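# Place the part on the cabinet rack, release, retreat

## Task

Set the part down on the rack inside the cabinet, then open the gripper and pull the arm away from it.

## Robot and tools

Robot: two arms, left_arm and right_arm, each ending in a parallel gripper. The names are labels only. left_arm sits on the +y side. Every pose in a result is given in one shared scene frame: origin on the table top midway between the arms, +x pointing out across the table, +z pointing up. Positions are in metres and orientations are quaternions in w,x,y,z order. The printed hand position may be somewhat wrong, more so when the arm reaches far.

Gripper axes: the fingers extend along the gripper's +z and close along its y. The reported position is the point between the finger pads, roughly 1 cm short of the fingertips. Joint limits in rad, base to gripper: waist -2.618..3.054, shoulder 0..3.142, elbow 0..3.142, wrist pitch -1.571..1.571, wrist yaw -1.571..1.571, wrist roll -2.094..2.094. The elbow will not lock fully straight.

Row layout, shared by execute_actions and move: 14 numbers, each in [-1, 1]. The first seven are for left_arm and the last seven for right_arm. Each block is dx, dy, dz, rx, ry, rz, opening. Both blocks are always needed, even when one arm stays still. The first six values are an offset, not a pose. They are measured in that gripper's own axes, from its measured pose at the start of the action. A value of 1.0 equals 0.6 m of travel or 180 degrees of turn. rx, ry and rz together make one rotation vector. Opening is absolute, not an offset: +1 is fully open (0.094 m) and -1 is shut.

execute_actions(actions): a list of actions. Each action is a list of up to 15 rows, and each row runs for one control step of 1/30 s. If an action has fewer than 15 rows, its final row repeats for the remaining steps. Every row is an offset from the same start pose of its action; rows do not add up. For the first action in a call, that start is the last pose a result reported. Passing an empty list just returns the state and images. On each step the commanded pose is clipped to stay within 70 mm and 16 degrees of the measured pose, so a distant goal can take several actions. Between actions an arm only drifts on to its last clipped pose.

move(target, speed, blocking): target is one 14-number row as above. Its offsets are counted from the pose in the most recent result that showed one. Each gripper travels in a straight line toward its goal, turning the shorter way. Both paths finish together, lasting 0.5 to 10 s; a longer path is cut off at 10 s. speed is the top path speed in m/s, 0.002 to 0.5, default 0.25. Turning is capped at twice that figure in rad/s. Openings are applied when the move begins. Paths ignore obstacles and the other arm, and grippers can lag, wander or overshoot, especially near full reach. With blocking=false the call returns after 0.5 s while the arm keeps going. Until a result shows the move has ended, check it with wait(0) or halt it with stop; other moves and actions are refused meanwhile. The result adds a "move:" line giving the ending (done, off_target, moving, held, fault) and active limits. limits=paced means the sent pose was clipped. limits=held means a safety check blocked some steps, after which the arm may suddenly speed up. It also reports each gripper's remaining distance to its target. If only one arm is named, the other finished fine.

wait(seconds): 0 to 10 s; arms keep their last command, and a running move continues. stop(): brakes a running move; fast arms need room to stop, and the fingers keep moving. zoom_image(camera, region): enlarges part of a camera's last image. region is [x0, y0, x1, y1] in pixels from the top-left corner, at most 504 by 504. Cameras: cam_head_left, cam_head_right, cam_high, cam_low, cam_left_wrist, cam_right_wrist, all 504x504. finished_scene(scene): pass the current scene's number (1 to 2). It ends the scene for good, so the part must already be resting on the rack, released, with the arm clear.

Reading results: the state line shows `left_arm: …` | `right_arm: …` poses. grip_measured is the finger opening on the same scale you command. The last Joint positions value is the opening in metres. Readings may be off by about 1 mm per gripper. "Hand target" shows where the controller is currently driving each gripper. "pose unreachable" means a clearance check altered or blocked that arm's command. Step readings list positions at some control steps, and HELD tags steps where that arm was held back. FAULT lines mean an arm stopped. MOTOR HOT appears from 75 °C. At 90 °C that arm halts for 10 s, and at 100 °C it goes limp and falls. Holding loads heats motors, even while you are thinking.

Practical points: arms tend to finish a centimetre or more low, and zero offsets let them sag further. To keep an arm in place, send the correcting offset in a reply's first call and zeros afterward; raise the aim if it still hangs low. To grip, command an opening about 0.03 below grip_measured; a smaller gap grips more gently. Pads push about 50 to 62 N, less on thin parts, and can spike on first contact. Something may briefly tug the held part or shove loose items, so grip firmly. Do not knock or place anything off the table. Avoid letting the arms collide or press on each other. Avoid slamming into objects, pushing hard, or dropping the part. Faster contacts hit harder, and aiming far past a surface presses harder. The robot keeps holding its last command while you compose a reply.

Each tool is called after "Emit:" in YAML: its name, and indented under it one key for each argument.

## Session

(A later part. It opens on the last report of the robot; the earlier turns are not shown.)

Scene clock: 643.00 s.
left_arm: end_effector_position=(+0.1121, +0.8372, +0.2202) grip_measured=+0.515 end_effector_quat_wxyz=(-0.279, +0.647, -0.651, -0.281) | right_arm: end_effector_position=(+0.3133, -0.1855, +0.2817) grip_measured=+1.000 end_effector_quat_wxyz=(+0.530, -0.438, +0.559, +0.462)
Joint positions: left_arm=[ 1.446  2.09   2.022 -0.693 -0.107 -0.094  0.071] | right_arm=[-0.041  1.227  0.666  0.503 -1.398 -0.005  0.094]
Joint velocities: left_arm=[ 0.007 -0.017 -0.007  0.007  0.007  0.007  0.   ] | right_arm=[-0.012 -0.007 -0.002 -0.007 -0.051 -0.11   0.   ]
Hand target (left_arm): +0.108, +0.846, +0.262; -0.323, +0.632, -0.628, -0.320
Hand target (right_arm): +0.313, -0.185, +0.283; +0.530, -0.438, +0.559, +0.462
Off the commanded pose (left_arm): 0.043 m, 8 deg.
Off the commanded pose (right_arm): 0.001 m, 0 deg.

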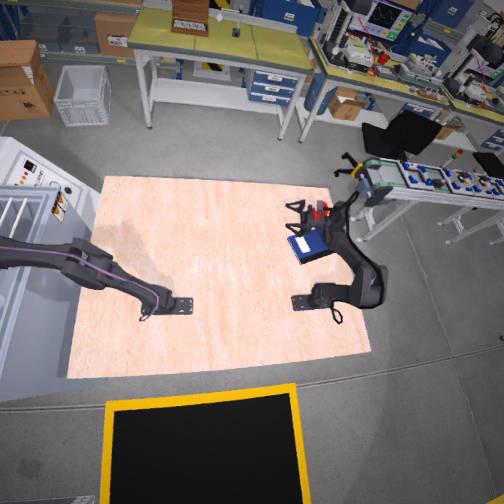

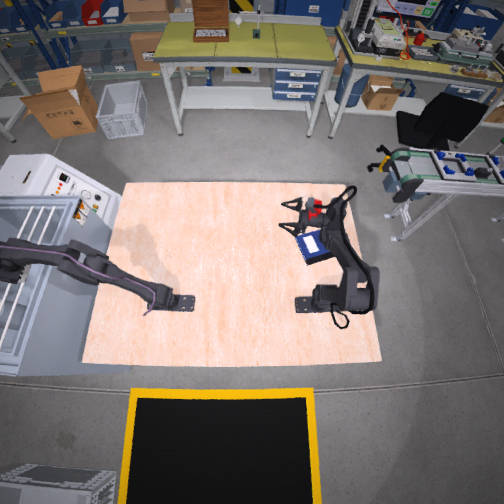

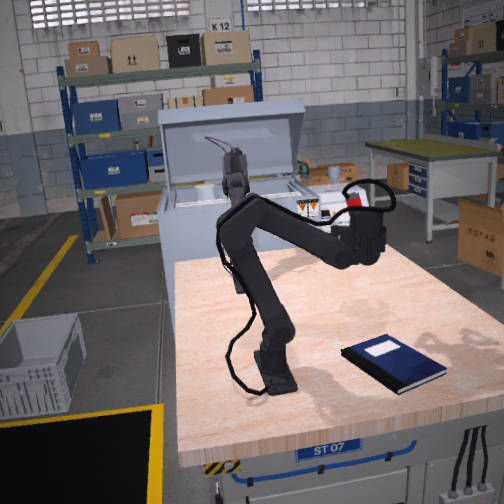

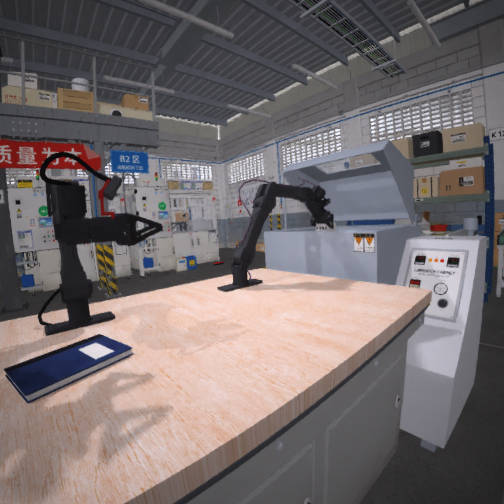

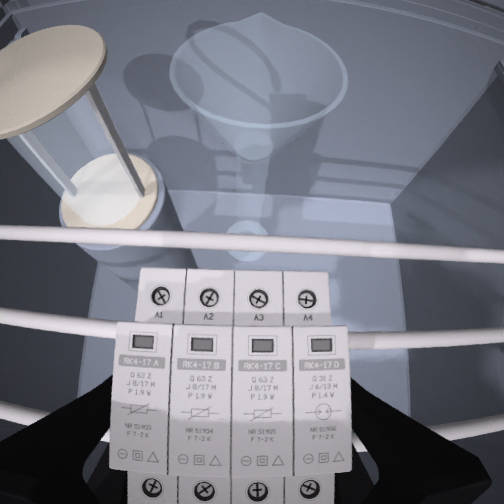

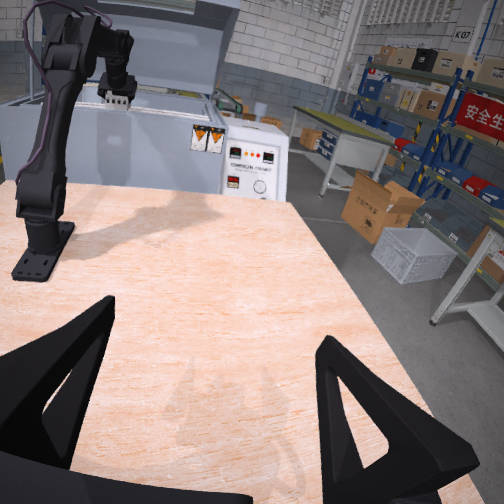

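Emit:
execute_actions:
  actions:
    - [[-0.0635,0.006,-0.0305,0.002,-0.043,-0.004,0.475,-0.002,0,0,0,0,0,1],[-0.0625,0.006,-0.030,0.002,-0.043,-0.004,0.475,-0.002,0,0,0,0,0,1],[-0.0614,0.006,-0.0295,0.002,-0.0428,-0.004,0.475,-0.002,0,0,0,0,0,1],[-0.0603,0.006,-0.029,0.002,-0.0426,-0.004,0.475,-0.002,0,0,0,0,0,1],[-0.0592,0.006,-0.0284,0.002,-0.0424,-0.004,0.475,-0.002,0,0,0,0,0,1],[-0.0581,0.006,-0.0278,0.002,-0.0422,-0.004,0.475,-0.002,0,0,0,0,0,1],[-0.057,0.006,-0.0272,0.002,-0.042,-0.004,0.475,-0.002,0,0,0,0,0,1],[-0.0558,0.006,-0.0266,0.002,-0.0418,-0.004,0.475,-0.002,0,0,0,0,0,1],[-0.0546,0.006,-0.026,0.002,-0.0416,-0.004,0.475,-0.002,0,0,0,0,0,1],[-0.0534,0.006,-0.0254,0.002,-0.0414,-0.004,0.475,-0.002,0,0,0,0,0,1],[-0.0522,0.006,-0.0248,0.002,-0.0412,-0.004,0.475,-0.002,0,0,0,0,0,1],[-0.051,0.006,-0.0243,0.002,-0.041,-0.004,0.475,-0.002,0,0,0,0,0,1],[-0.050,0.006,-0.0238,0.002,-0.0408,-0.004,0.475,-0.002,0,0,0,0,0,1],[-0.049,0.006,-0.0233,0.002,-0.0406,-0.004,0.475,-0.002,0,0,0,0,0,1]]

Emit:
execute_actions:
  actions: []

Scene clock: 674.80 s.
left_arm: end_effector_position=(+0.1123, +0.8375, +0.2202) grip_measured=+0.515 end_effector_quat_wxyz=(-0.287, +0.645, -0.648, -0.287) | right_arm: end_effector_position=(+0.3133, -0.1855, +0.2817) grip_measured=+1.000 end_effector_quat_wxyz=(+0.530, -0.438, +0.559, +0.462)
Joint positions: left_arm=[ 1.446  2.072  1.978 -0.647 -0.106 -0.094  0.071] | right_arm=[-0.041  1.227  0.666  0.503 -1.398 -0.005  0.094]
Joint velocities: left_arm=[ 0.007 -0.037 -0.061  0.007  0.037 -0.007 -0.   ] | right_arm=[-0.002  0.007  0.007 -0.154 -0.051 -0.007  0.   ]
Hand target (left_arm): +0.109, +0.845, +0.252; -0.323, +0.632, -0.629, -0.317
Hand target (right_arm): +0.313, -0.185, +0.283; +0.530, -0.438, +0.559, +0.462
Off the commanded pose (left_arm): 0.033 m, 6 deg.
Off the commanded pose (right_arm): 0.001 m, 0 deg.
Step readings (end_effector_position):
0: left_arm (+0.1121, +0.8372, +0.2202) | right_arm (+0.3133, -0.1855, +0.2817)
1: left_arm (+0.1121, +0.8373, +0.2203) | right_arm (+0.3133, -0.1855, +0.2817)
2: left_arm (+0.1121, +0.8375, +0.2199) | right_arm (+0.3133, -0.1855, +0.2817)
4: left_arm (+0.1123, +0.8379, +0.2201) | right_arm (+0.3133, -0.1855, +0.2817)
8: left_arm (+0.1124, +0.8378, +0.2200) | right_arm (+0.3133, -0.1855, +0.2817)
15: end_effector_position above

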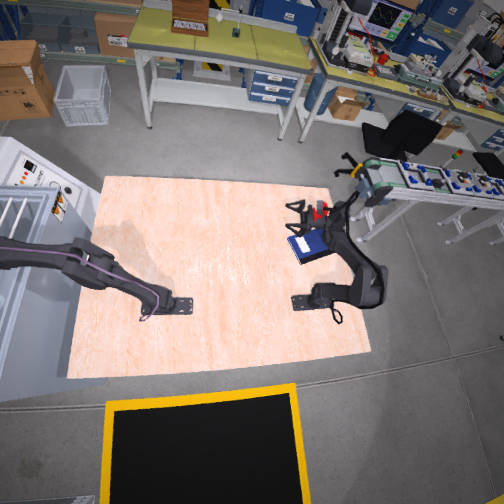

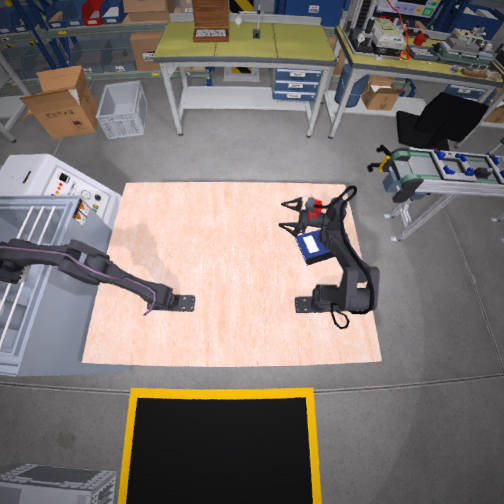

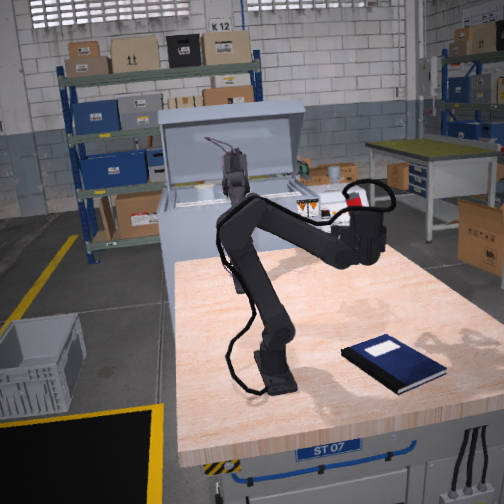

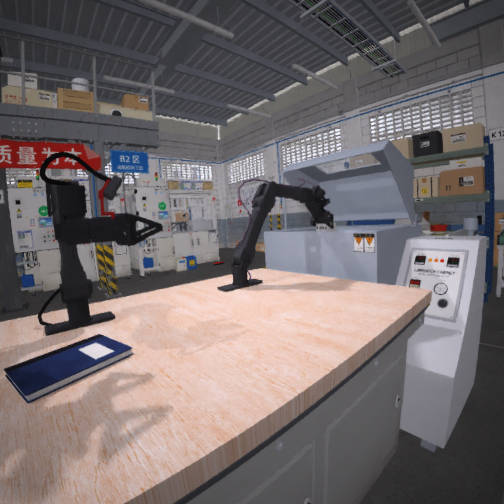

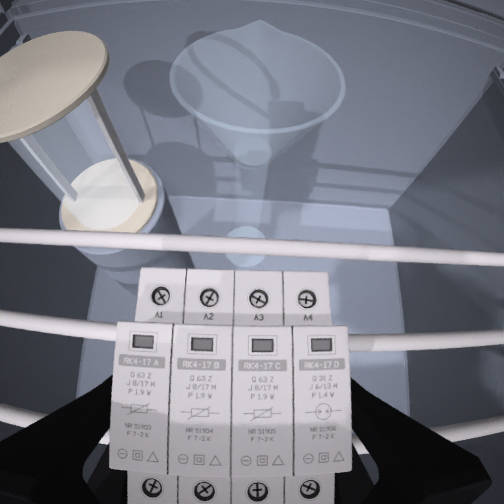

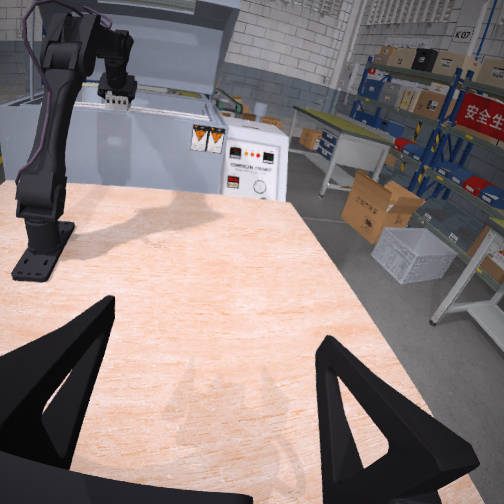

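Scene clock: 674.80 s.
left_arm: end_effector_position=(+0.1123, +0.8375, +0.2202) grip_measured=+0.515 end_effector_quat_wxyz=(-0.287, +0.645, -0.648, -0.287) | right_arm: end_effector_position=(+0.3133, -0.1855, +0.2817) grip_measured=+1.000 end_effector_quat_wxyz=(+0.530, -0.438, +0.559, +0.462)
Joint positions: left_arm=[ 1.446  2.072  1.978 -0.647 -0.106 -0.094  0.071] | right_arm=[-0.041  1.227  0.666  0.503 -1.398 -0.005  0.094]
Joint velocities: left_arm=[ 0.007 -0.037 -0.061  0.007  0.037 -0.007 -0.   ] | right_arm=[-0.002  0.007  0.007 -0.154 -0.051 -0.007  0.   ]
Hand target (left_arm): +0.109, +0.845, +0.252; -0.323, +0.632, -0.629, -0.317
Hand target (right_arm): +0.313, -0.185, +0.283; +0.530, -0.438, +0.559, +0.462
Off the commanded pose (left_arm): 0.033 m, 6 deg.
Off the commanded pose (right_arm): 0.001 m, 0 deg.

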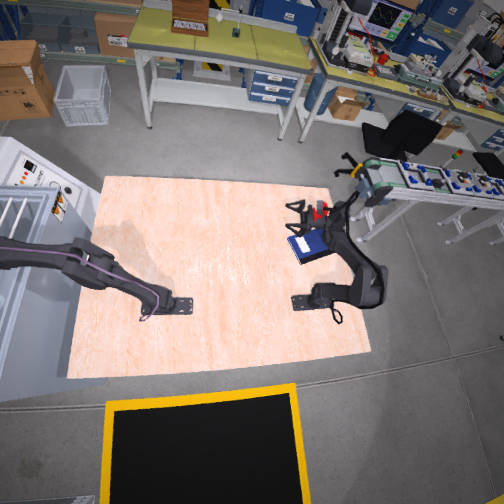

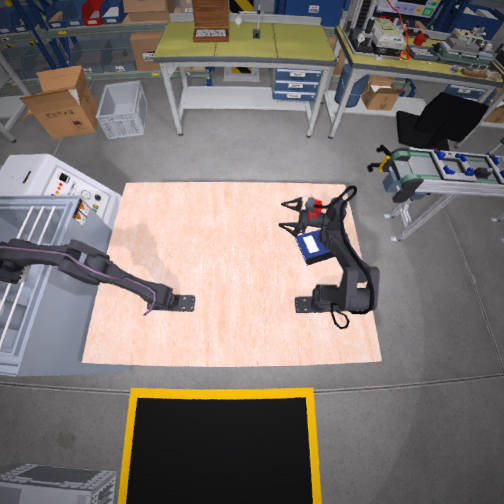

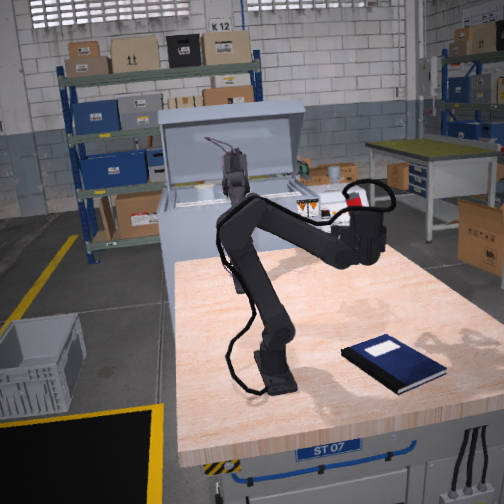

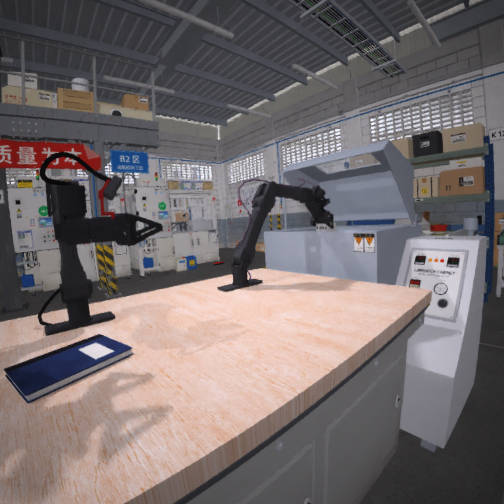

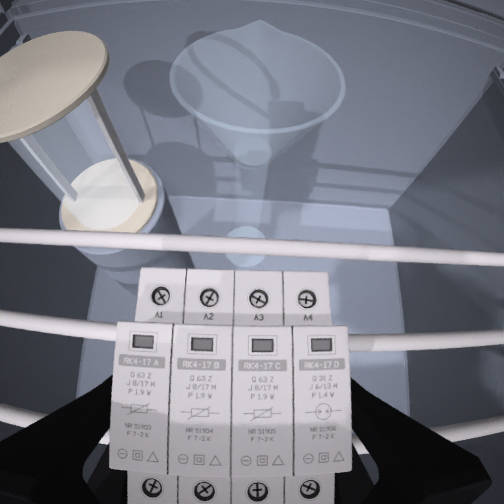

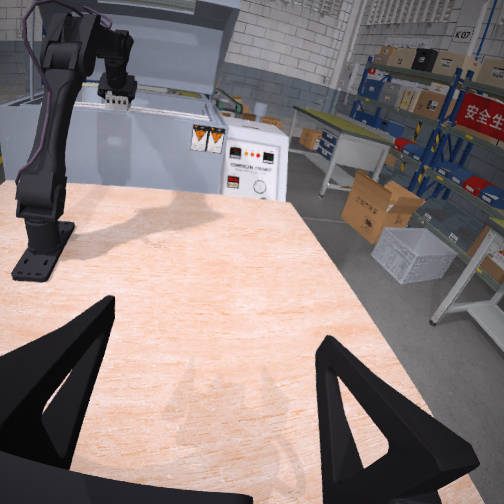

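Emit:
zoom_image:
  camera: "cam_right_wrist"
  region: [60, 40, 180, 130]

Emit:
zoom_image:
  camera: "cam_head_right"
  region: [0, 200, 100, 320]

Region (60, 40, 180, 130) of cam_right_wrist's 504x504 image, scaled by 4.200, with more detail than that image has; it fills the top 378 rows of this view, and the rest is white.

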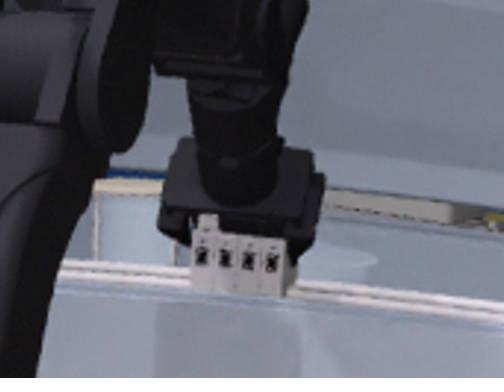

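Region (0, 200, 100, 320) of cam_head_right's 504x504 image, scaled by 4.200, with more detail than that image has.

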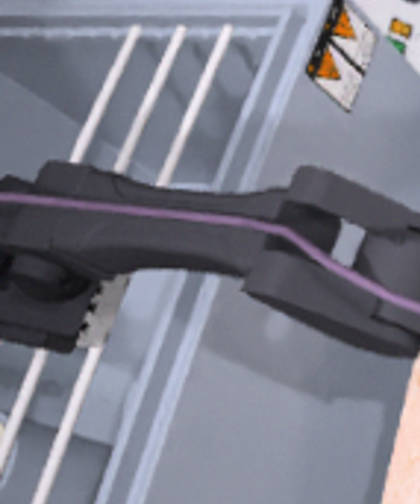

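Emit:
zoom_image:
  camera: "cam_head_right"
  region: [0, 255, 50, 305]

Emit:
zoom_image:
  camera: "cam_left_wrist"
  region: [300, 220, 504, 504]

Region (0, 255, 50, 305) of cam_head_right's 504x504 image, scaled by 10.080, with more detail than that image has.

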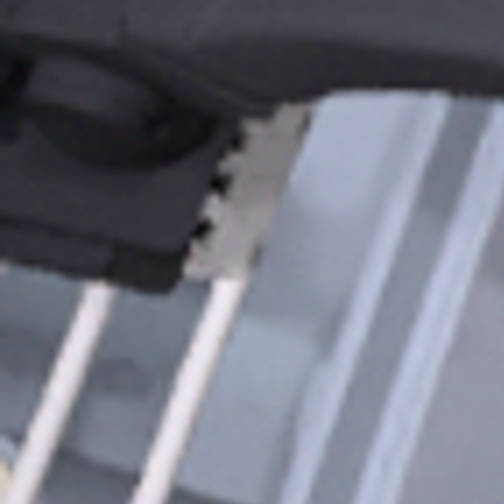

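Region (300, 220, 504, 504) of cam_left_wrist's 504x504 image, scaled by 1.775, with more detail than that image has; it fills the left 362 columns of this view, and the rest is white.

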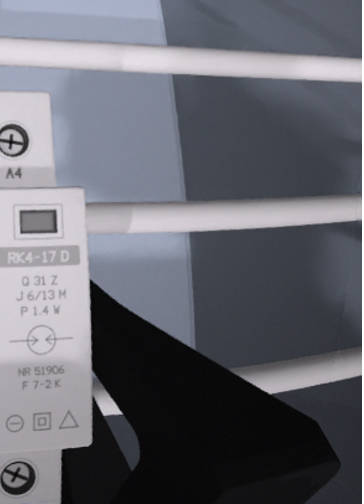

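Emit:
execute_actions:
  actions:
    - [[-0.047,0.0056,-0.0215,0.002,-0.032,-0.0037,0.475,-0.002,0,0,0,0,0,1],[-0.044,0.0052,-0.0204,0.0018,-0.029,-0.0034,0.475,-0.002,0,0,0,0,0,1],[-0.041,0.0048,-0.0193,0.0017,-0.026,-0.0031,0.475,-0.002,0,0,0,0,0,1],[-0.038,0.0044,-0.0182,0.0015,-0.023,-0.0028,0.475,-0.002,0,0,0,0,0,1],[-0.035,0.004,-0.0171,0.0014,-0.020,-0.0025,0.475,-0.002,0,0,0,0,0,1],[-0.032,0.0036,-0.016,0.0012,-0.017,-0.0022,0.475,-0.002,0,0,0,0,0,1],[-0.029,0.0032,-0.015,0.001,-0.014,-0.002,0.475,-0.002,0,0,0,0,0,1],[-0.026,0.0028,-0.014,0.0009,-0.011,-0.0017,0.475,-0.002,0,0,0,0,0,1],[-0.023,0.0024,-0.013,0.0008,-0.008,-0.0014,0.475,-0.002,0,0,0,0,0,1],[-0.020,0.002,-0.012,0.0006,-0.005,-0.0011,0.475,-0.002,0,0,0,0,0,1],[-0.017,0.0016,-0.011,0.0005,-0.002,-0.0009,0.475,-0.002,0,0,0,0,0,1],[-0.014,0.0012,-0.010,0.0003,0.001,-0.0006,0.475,-0.002,0,0,0,0,0,1],[-0.011,0.0008,-0.009,0.0002,0.004,-0.0004,0.475,-0.002,0,0,0,0,0,1],[-0.008,0.0004,-0.008,0,0.006,-0.0002,0.475,-0.002,0,0,0,0,0,1],[-0.006,0,-0.0075,0,0.008,0,0.475,-0.002,0,0,0,0,0,1]]

Scene clock: 727.20 s.
left_arm: end_effector_position=(+0.1126, +0.8380, +0.2191) grip_measured=+0.515 end_effector_quat_wxyz=(-0.281, +0.648, -0.650, -0.281) | right_arm: end_effector_position=(+0.3133, -0.1855, +0.2817) grip_measured=+1.000 end_effector_quat_wxyz=(+0.530, -0.438, +0.559, +0.462)
Joint positions: left_arm=[ 1.446  2.091  2.018 -0.686 -0.105 -0.098  0.071] | right_arm=[-0.041  1.227  0.666  0.503 -1.398 -0.005  0.094]
Joint velocities: left_arm=[-0.007  0.056  0.139 -0.168  0.066  0.022  0.001] | right_arm=[-0.007 -0.017  0.007  0.007  0.022  0.007  0.   ]
Hand target (left_arm): +0.112, +0.837, +0.226; -0.280, +0.648, -0.651, -0.279
Hand target (right_arm): +0.313, -0.185, +0.283; +0.530, -0.438, +0.559, +0.462
Off the commanded pose (left_arm): 0.007 m, 0 deg.
Off the commanded pose (right_arm): 0.001 m, 0 deg.
Step readings (end_effector_position):
0: left_arm (+0.1125, +0.8379, +0.2205) | right_arm (+0.3133, -0.1855, +0.2817)
1: left_arm (+0.1126, +0.8379, +0.2205) | right_arm (+0.3133, -0.1855, +0.2817)
2: left_arm (+0.1126, +0.8379, +0.2205) | right_arm (+0.3133, -0.1855, +0.2817)
4: left_arm (+0.1126, +0.8379, +0.2204) | right_arm (+0.3133, -0.1855, +0.2817)
8: left_arm (+0.1125, +0.8377, +0.2203) | right_arm (+0.3133, -0.1855, +0.2817)
15: end_effector_position above

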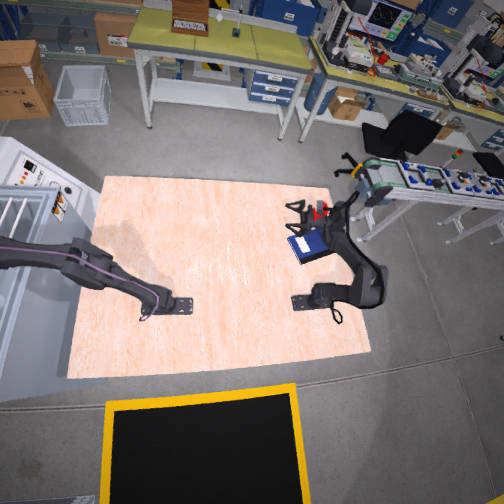

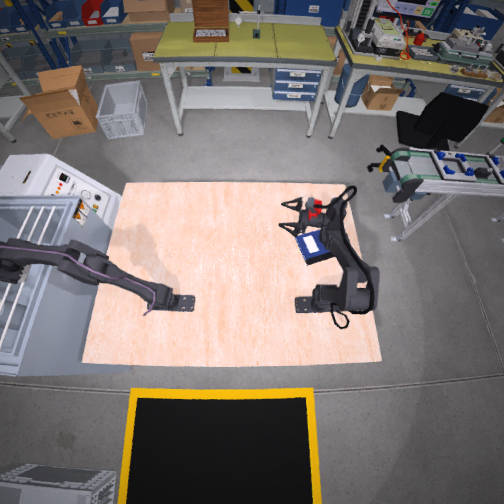

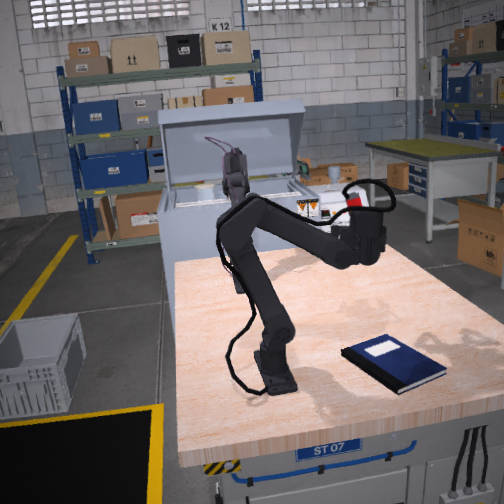

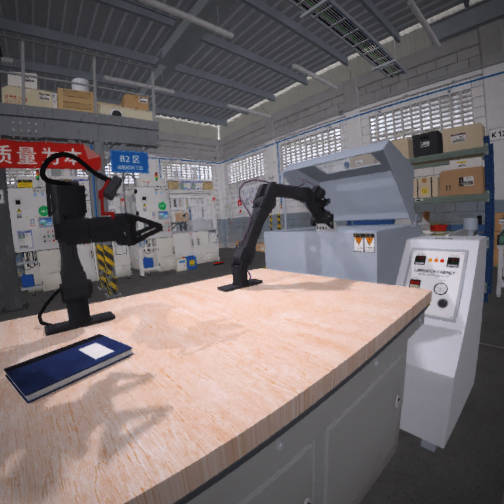

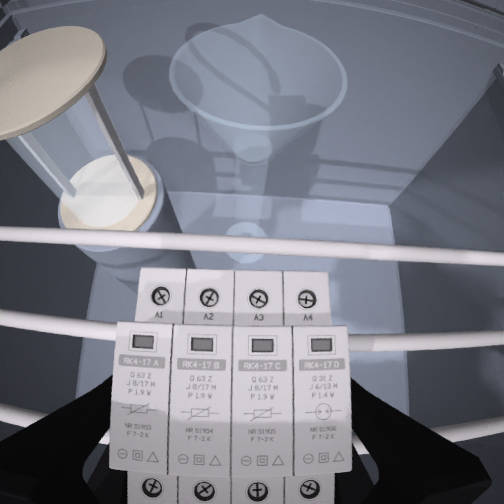

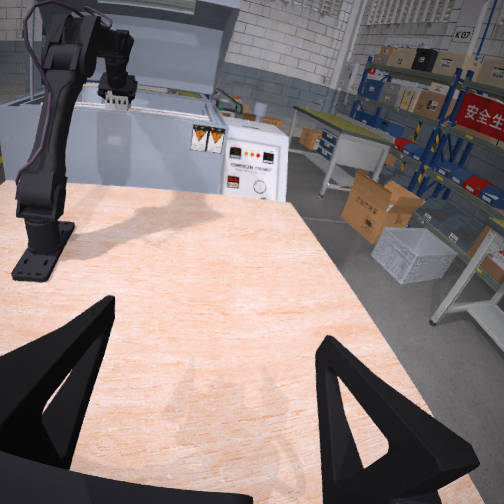

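Emit:
execute_actions:
  actions:
    - [[-0.007,0,-0.008,0,0.003,0,0.475,-0.002,0,0,0,0,0,1],[-0.007,0,-0.0075,0,0.004,0,0.48,-0.002,0,0,0,0,0,1],[-0.007,0,-0.007,0,0.005,0,0.49,-0.002,0,0,0,0,0,1],[-0.007,0,-0.007,0,0.005,0,0.50,-0.002,0,0,0,0,0,1],[-0.007,0,-0.007,0,0.005,0,0.51,-0.002,0,0,0,0,0,1],[-0.007,0,-0.007,0,0.005,0,0.52,-0.002,0,0,0,0,0,1],[-0.007,0,-0.007,0,0.005,0,0.535,-0.002,0,0,0,0,0,1],[-0.007,0,-0.007,0,0.005,0,0.56,-0.002,0,0,0,0,0,1],[-0.007,0,-0.007,0,0.005,0,0.61,-0.002,0,0,0,0,0,1],[-0.007,0,-0.007,0,0.005,0,0.68,-0.002,0,0,0,0,0,1],[-0.007,0,-0.007,0,0.005,0,0.76,-0.002,0,0,0,0,0,1],[-0.007,0,-0.007,0,0.005,0,0.84,-0.002,0,0,0,0,0,1],[-0.007,0,-0.007,0,0.005,0,0.92,-0.002,0,0,0,0,0,1],[-0.007,0,-0.007,0,0.005,0,1,-0.002,0,0,0,0,0,1]]

Scene clock: 741.30 s.
left_arm: end_effector_position=(+0.1125, +0.8368, +0.2179) grip_measured=+0.996 end_effector_quat_wxyz=(-0.273, +0.652, -0.652, -0.273) | right_arm: end_effector_position=(+0.3133, -0.1855, +0.2817) grip_measured=+1.000 end_effector_quat_wxyz=(+0.530, -0.438, +0.559, +0.462)
Joint positions: left_arm=[ 1.446  2.108  2.056 -0.731 -0.104 -0.103  0.094] | right_arm=[-0.041  1.227  0.666  0.503 -1.398 -0.005  0.094]
Joint velocities: left_arm=[-0.007 -0.022  0.002 -0.007  0.022  0.022  0.022] | right_arm=[ 0.002 -0.017 -0.022 -0.037  0.022  0.081  0.   ]
Hand target (left_arm): +0.113, +0.838, +0.225; -0.276, +0.650, -0.652, -0.276
Hand target (right_arm): +0.313, -0.185, +0.283; +0.530, -0.438, +0.559, +0.462
Off the commanded pose (left_arm): 0.007 m, 0 deg.
Off the commanded pose (right_arm): 0.001 m, 0 deg.
Step readings (end_effector_position):
0: left_arm (+0.1125, +0.8371, +0.2185) | right_arm (+0.3133, -0.1855, +0.2817)
1: left_arm (+0.1125, +0.8371, +0.2187) | right_arm (+0.3133, -0.1855, +0.2817)
2: left_arm (+0.1125, +0.8372, +0.2183) | right_arm (+0.3133, -0.1855, +0.2817)
4: left_arm (+0.1126, +0.8374, +0.2183) | right_arm (+0.3133, -0.1855, +0.2817)
8: left_arm (+0.1126, +0.8373, +0.2180) | right_arm (+0.3133, -0.1855, +0.2817)
15: end_effector_position above

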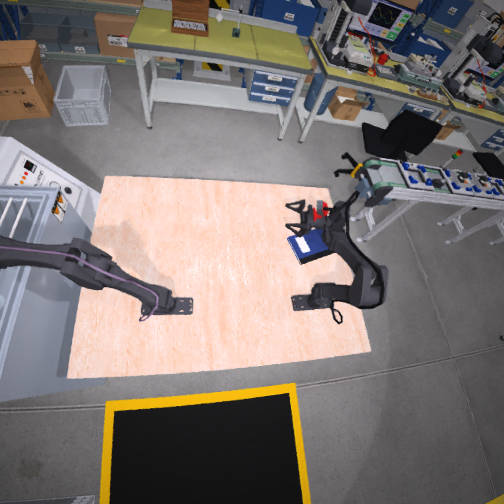

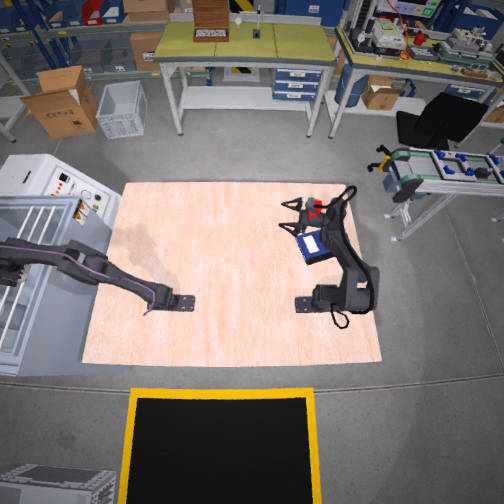

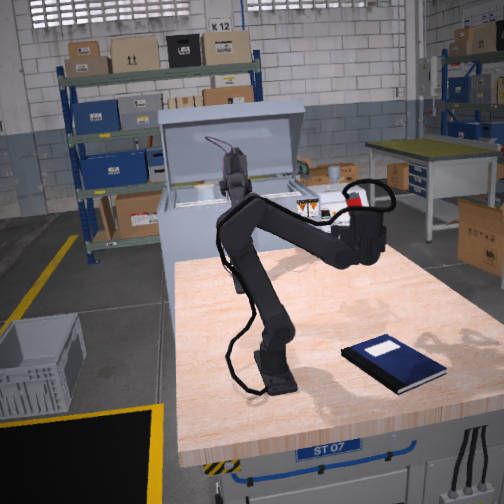

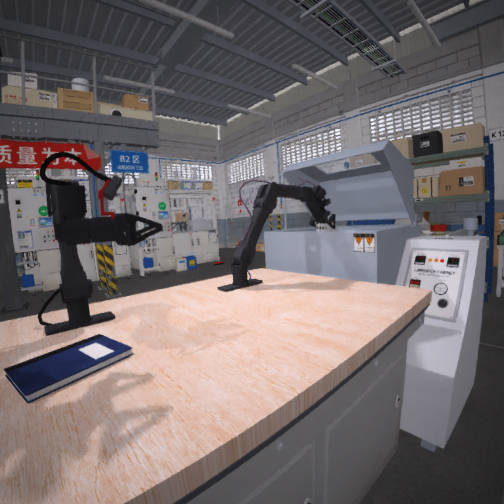

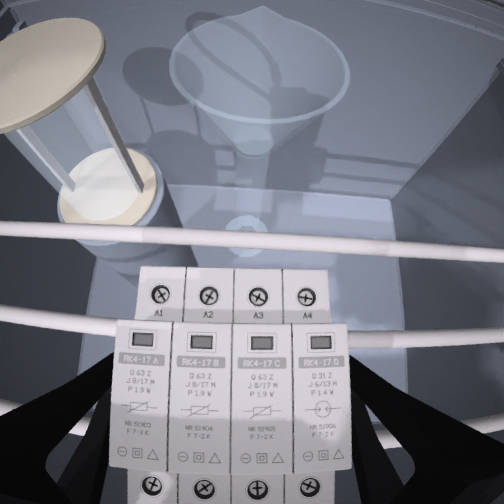

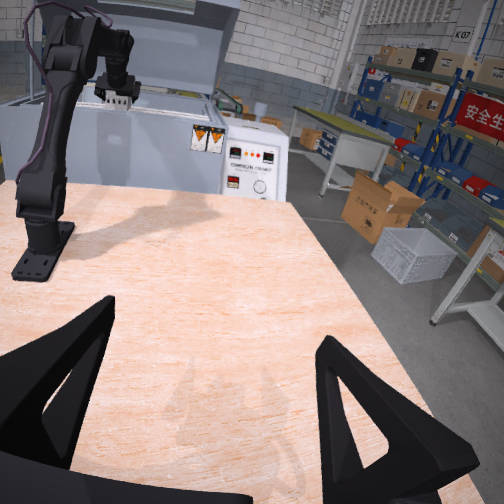

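Emit:
move:
  target: [0.25,0.037,-0.448,0,-0.081,0,1,-0.002,0,0,0,0,0,1]
  speed: 0.35

Scene clock: 784.50 s.
left_arm: end_effector_position=(+0.0893, +0.5426, +0.3135) grip_measured=+1.000 end_effector_quat_wxyz=(-0.365, +0.609, -0.608, -0.356) | right_arm: end_effector_position=(+0.3133, -0.1855, +0.2817) grip_measured=+1.000 end_effector_quat_wxyz=(+0.530, -0.438, +0.559, +0.462)
Joint positions: left_arm=[ 1.276  0.851  1.093 -0.762 -0.266 -0.163  0.094] | right_arm=[-0.041  1.227  0.666  0.503 -1.398 -0.005  0.094]
Joint velocities: left_arm=[-0.002 -0.017 -0.007 -0.007 -0.066 -0.081  0.   ] | right_arm=[-0.002 -0.002 -0.007 -0.022  0.037 -0.081  0.   ]
Hand target (left_arm): +0.089, +0.540, +0.306; -0.355, +0.612, -0.613, -0.353
Hand target (right_arm): +0.313, -0.185, +0.283; +0.530, -0.438, +0.559, +0.462
Off the commanded pose (left_arm): 0.014 m, 2 deg.
Off the commanded pose (right_arm): 0.001 m, 0 deg.
move: off_target (left_arm)

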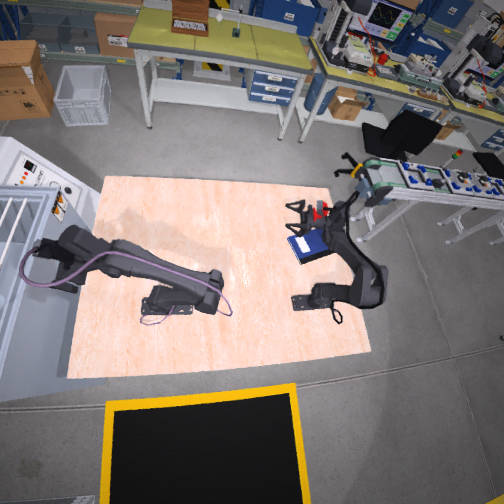

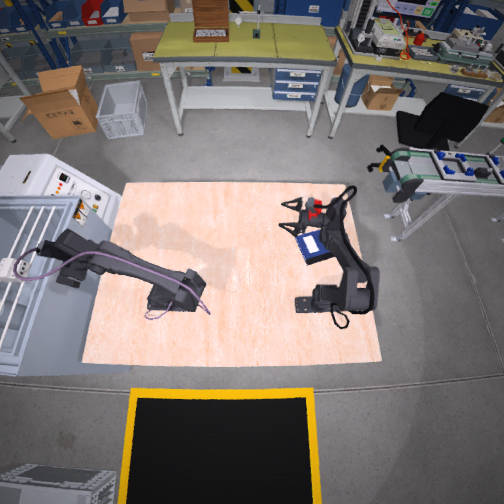

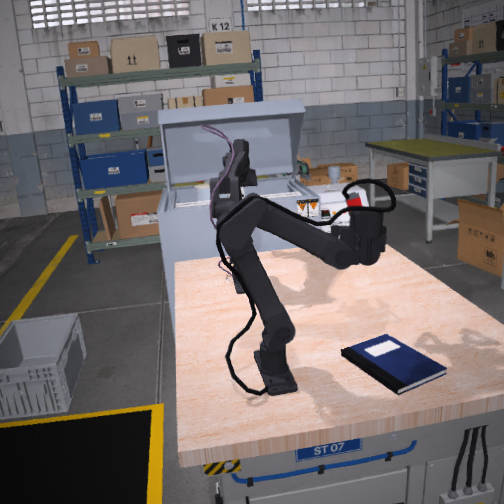

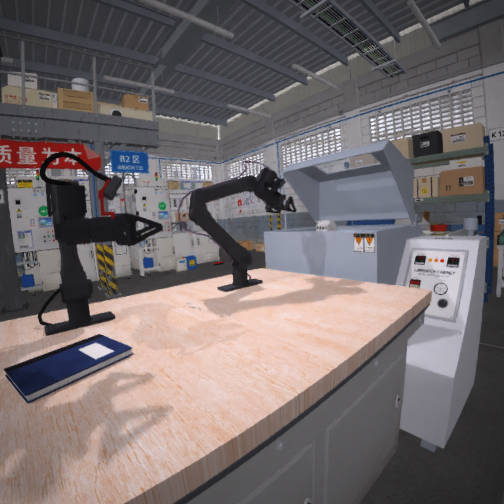

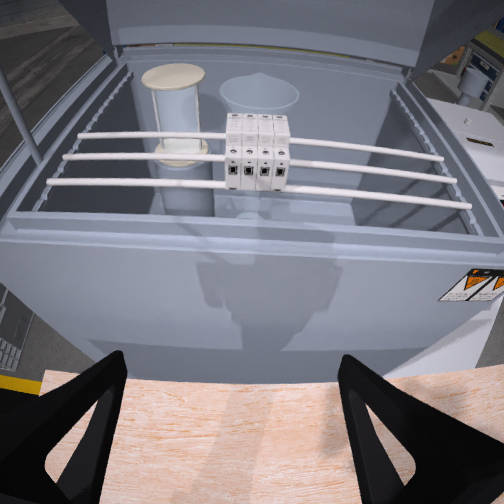

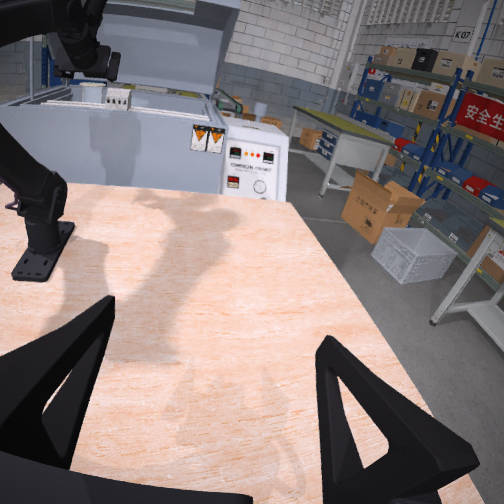

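Emit:
zoom_image:
  camera: "cam_left_wrist"
  region: [190, 95, 330, 215]

Emit:
zoom_image:
  camera: "cam_low"
  region: [290, 200, 360, 250]

Region (190, 95, 330, 215) of cam_left_wrist's 504x504 image, scaled by 3.600, with more detail than that image has; it fills the top 432 rows of this view, and the rest is white.

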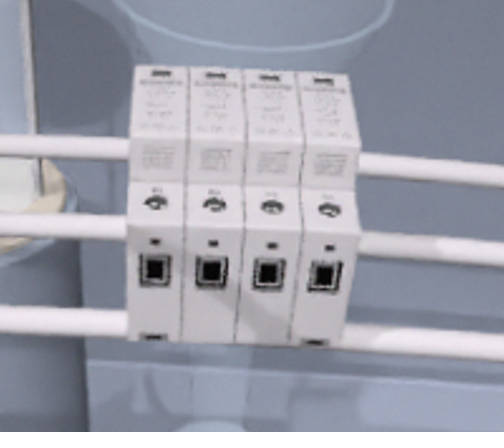

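Region (290, 200, 360, 250) of cam_low's 504x504 image, scaled by 7.200, with more detail than that image has; it fills the top 360 rows of this view, and the rest is white.

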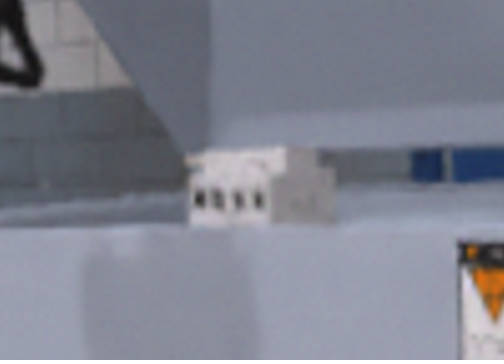

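Emit:
finished_scene:
  scene: 1

The scene is finished: the task was done.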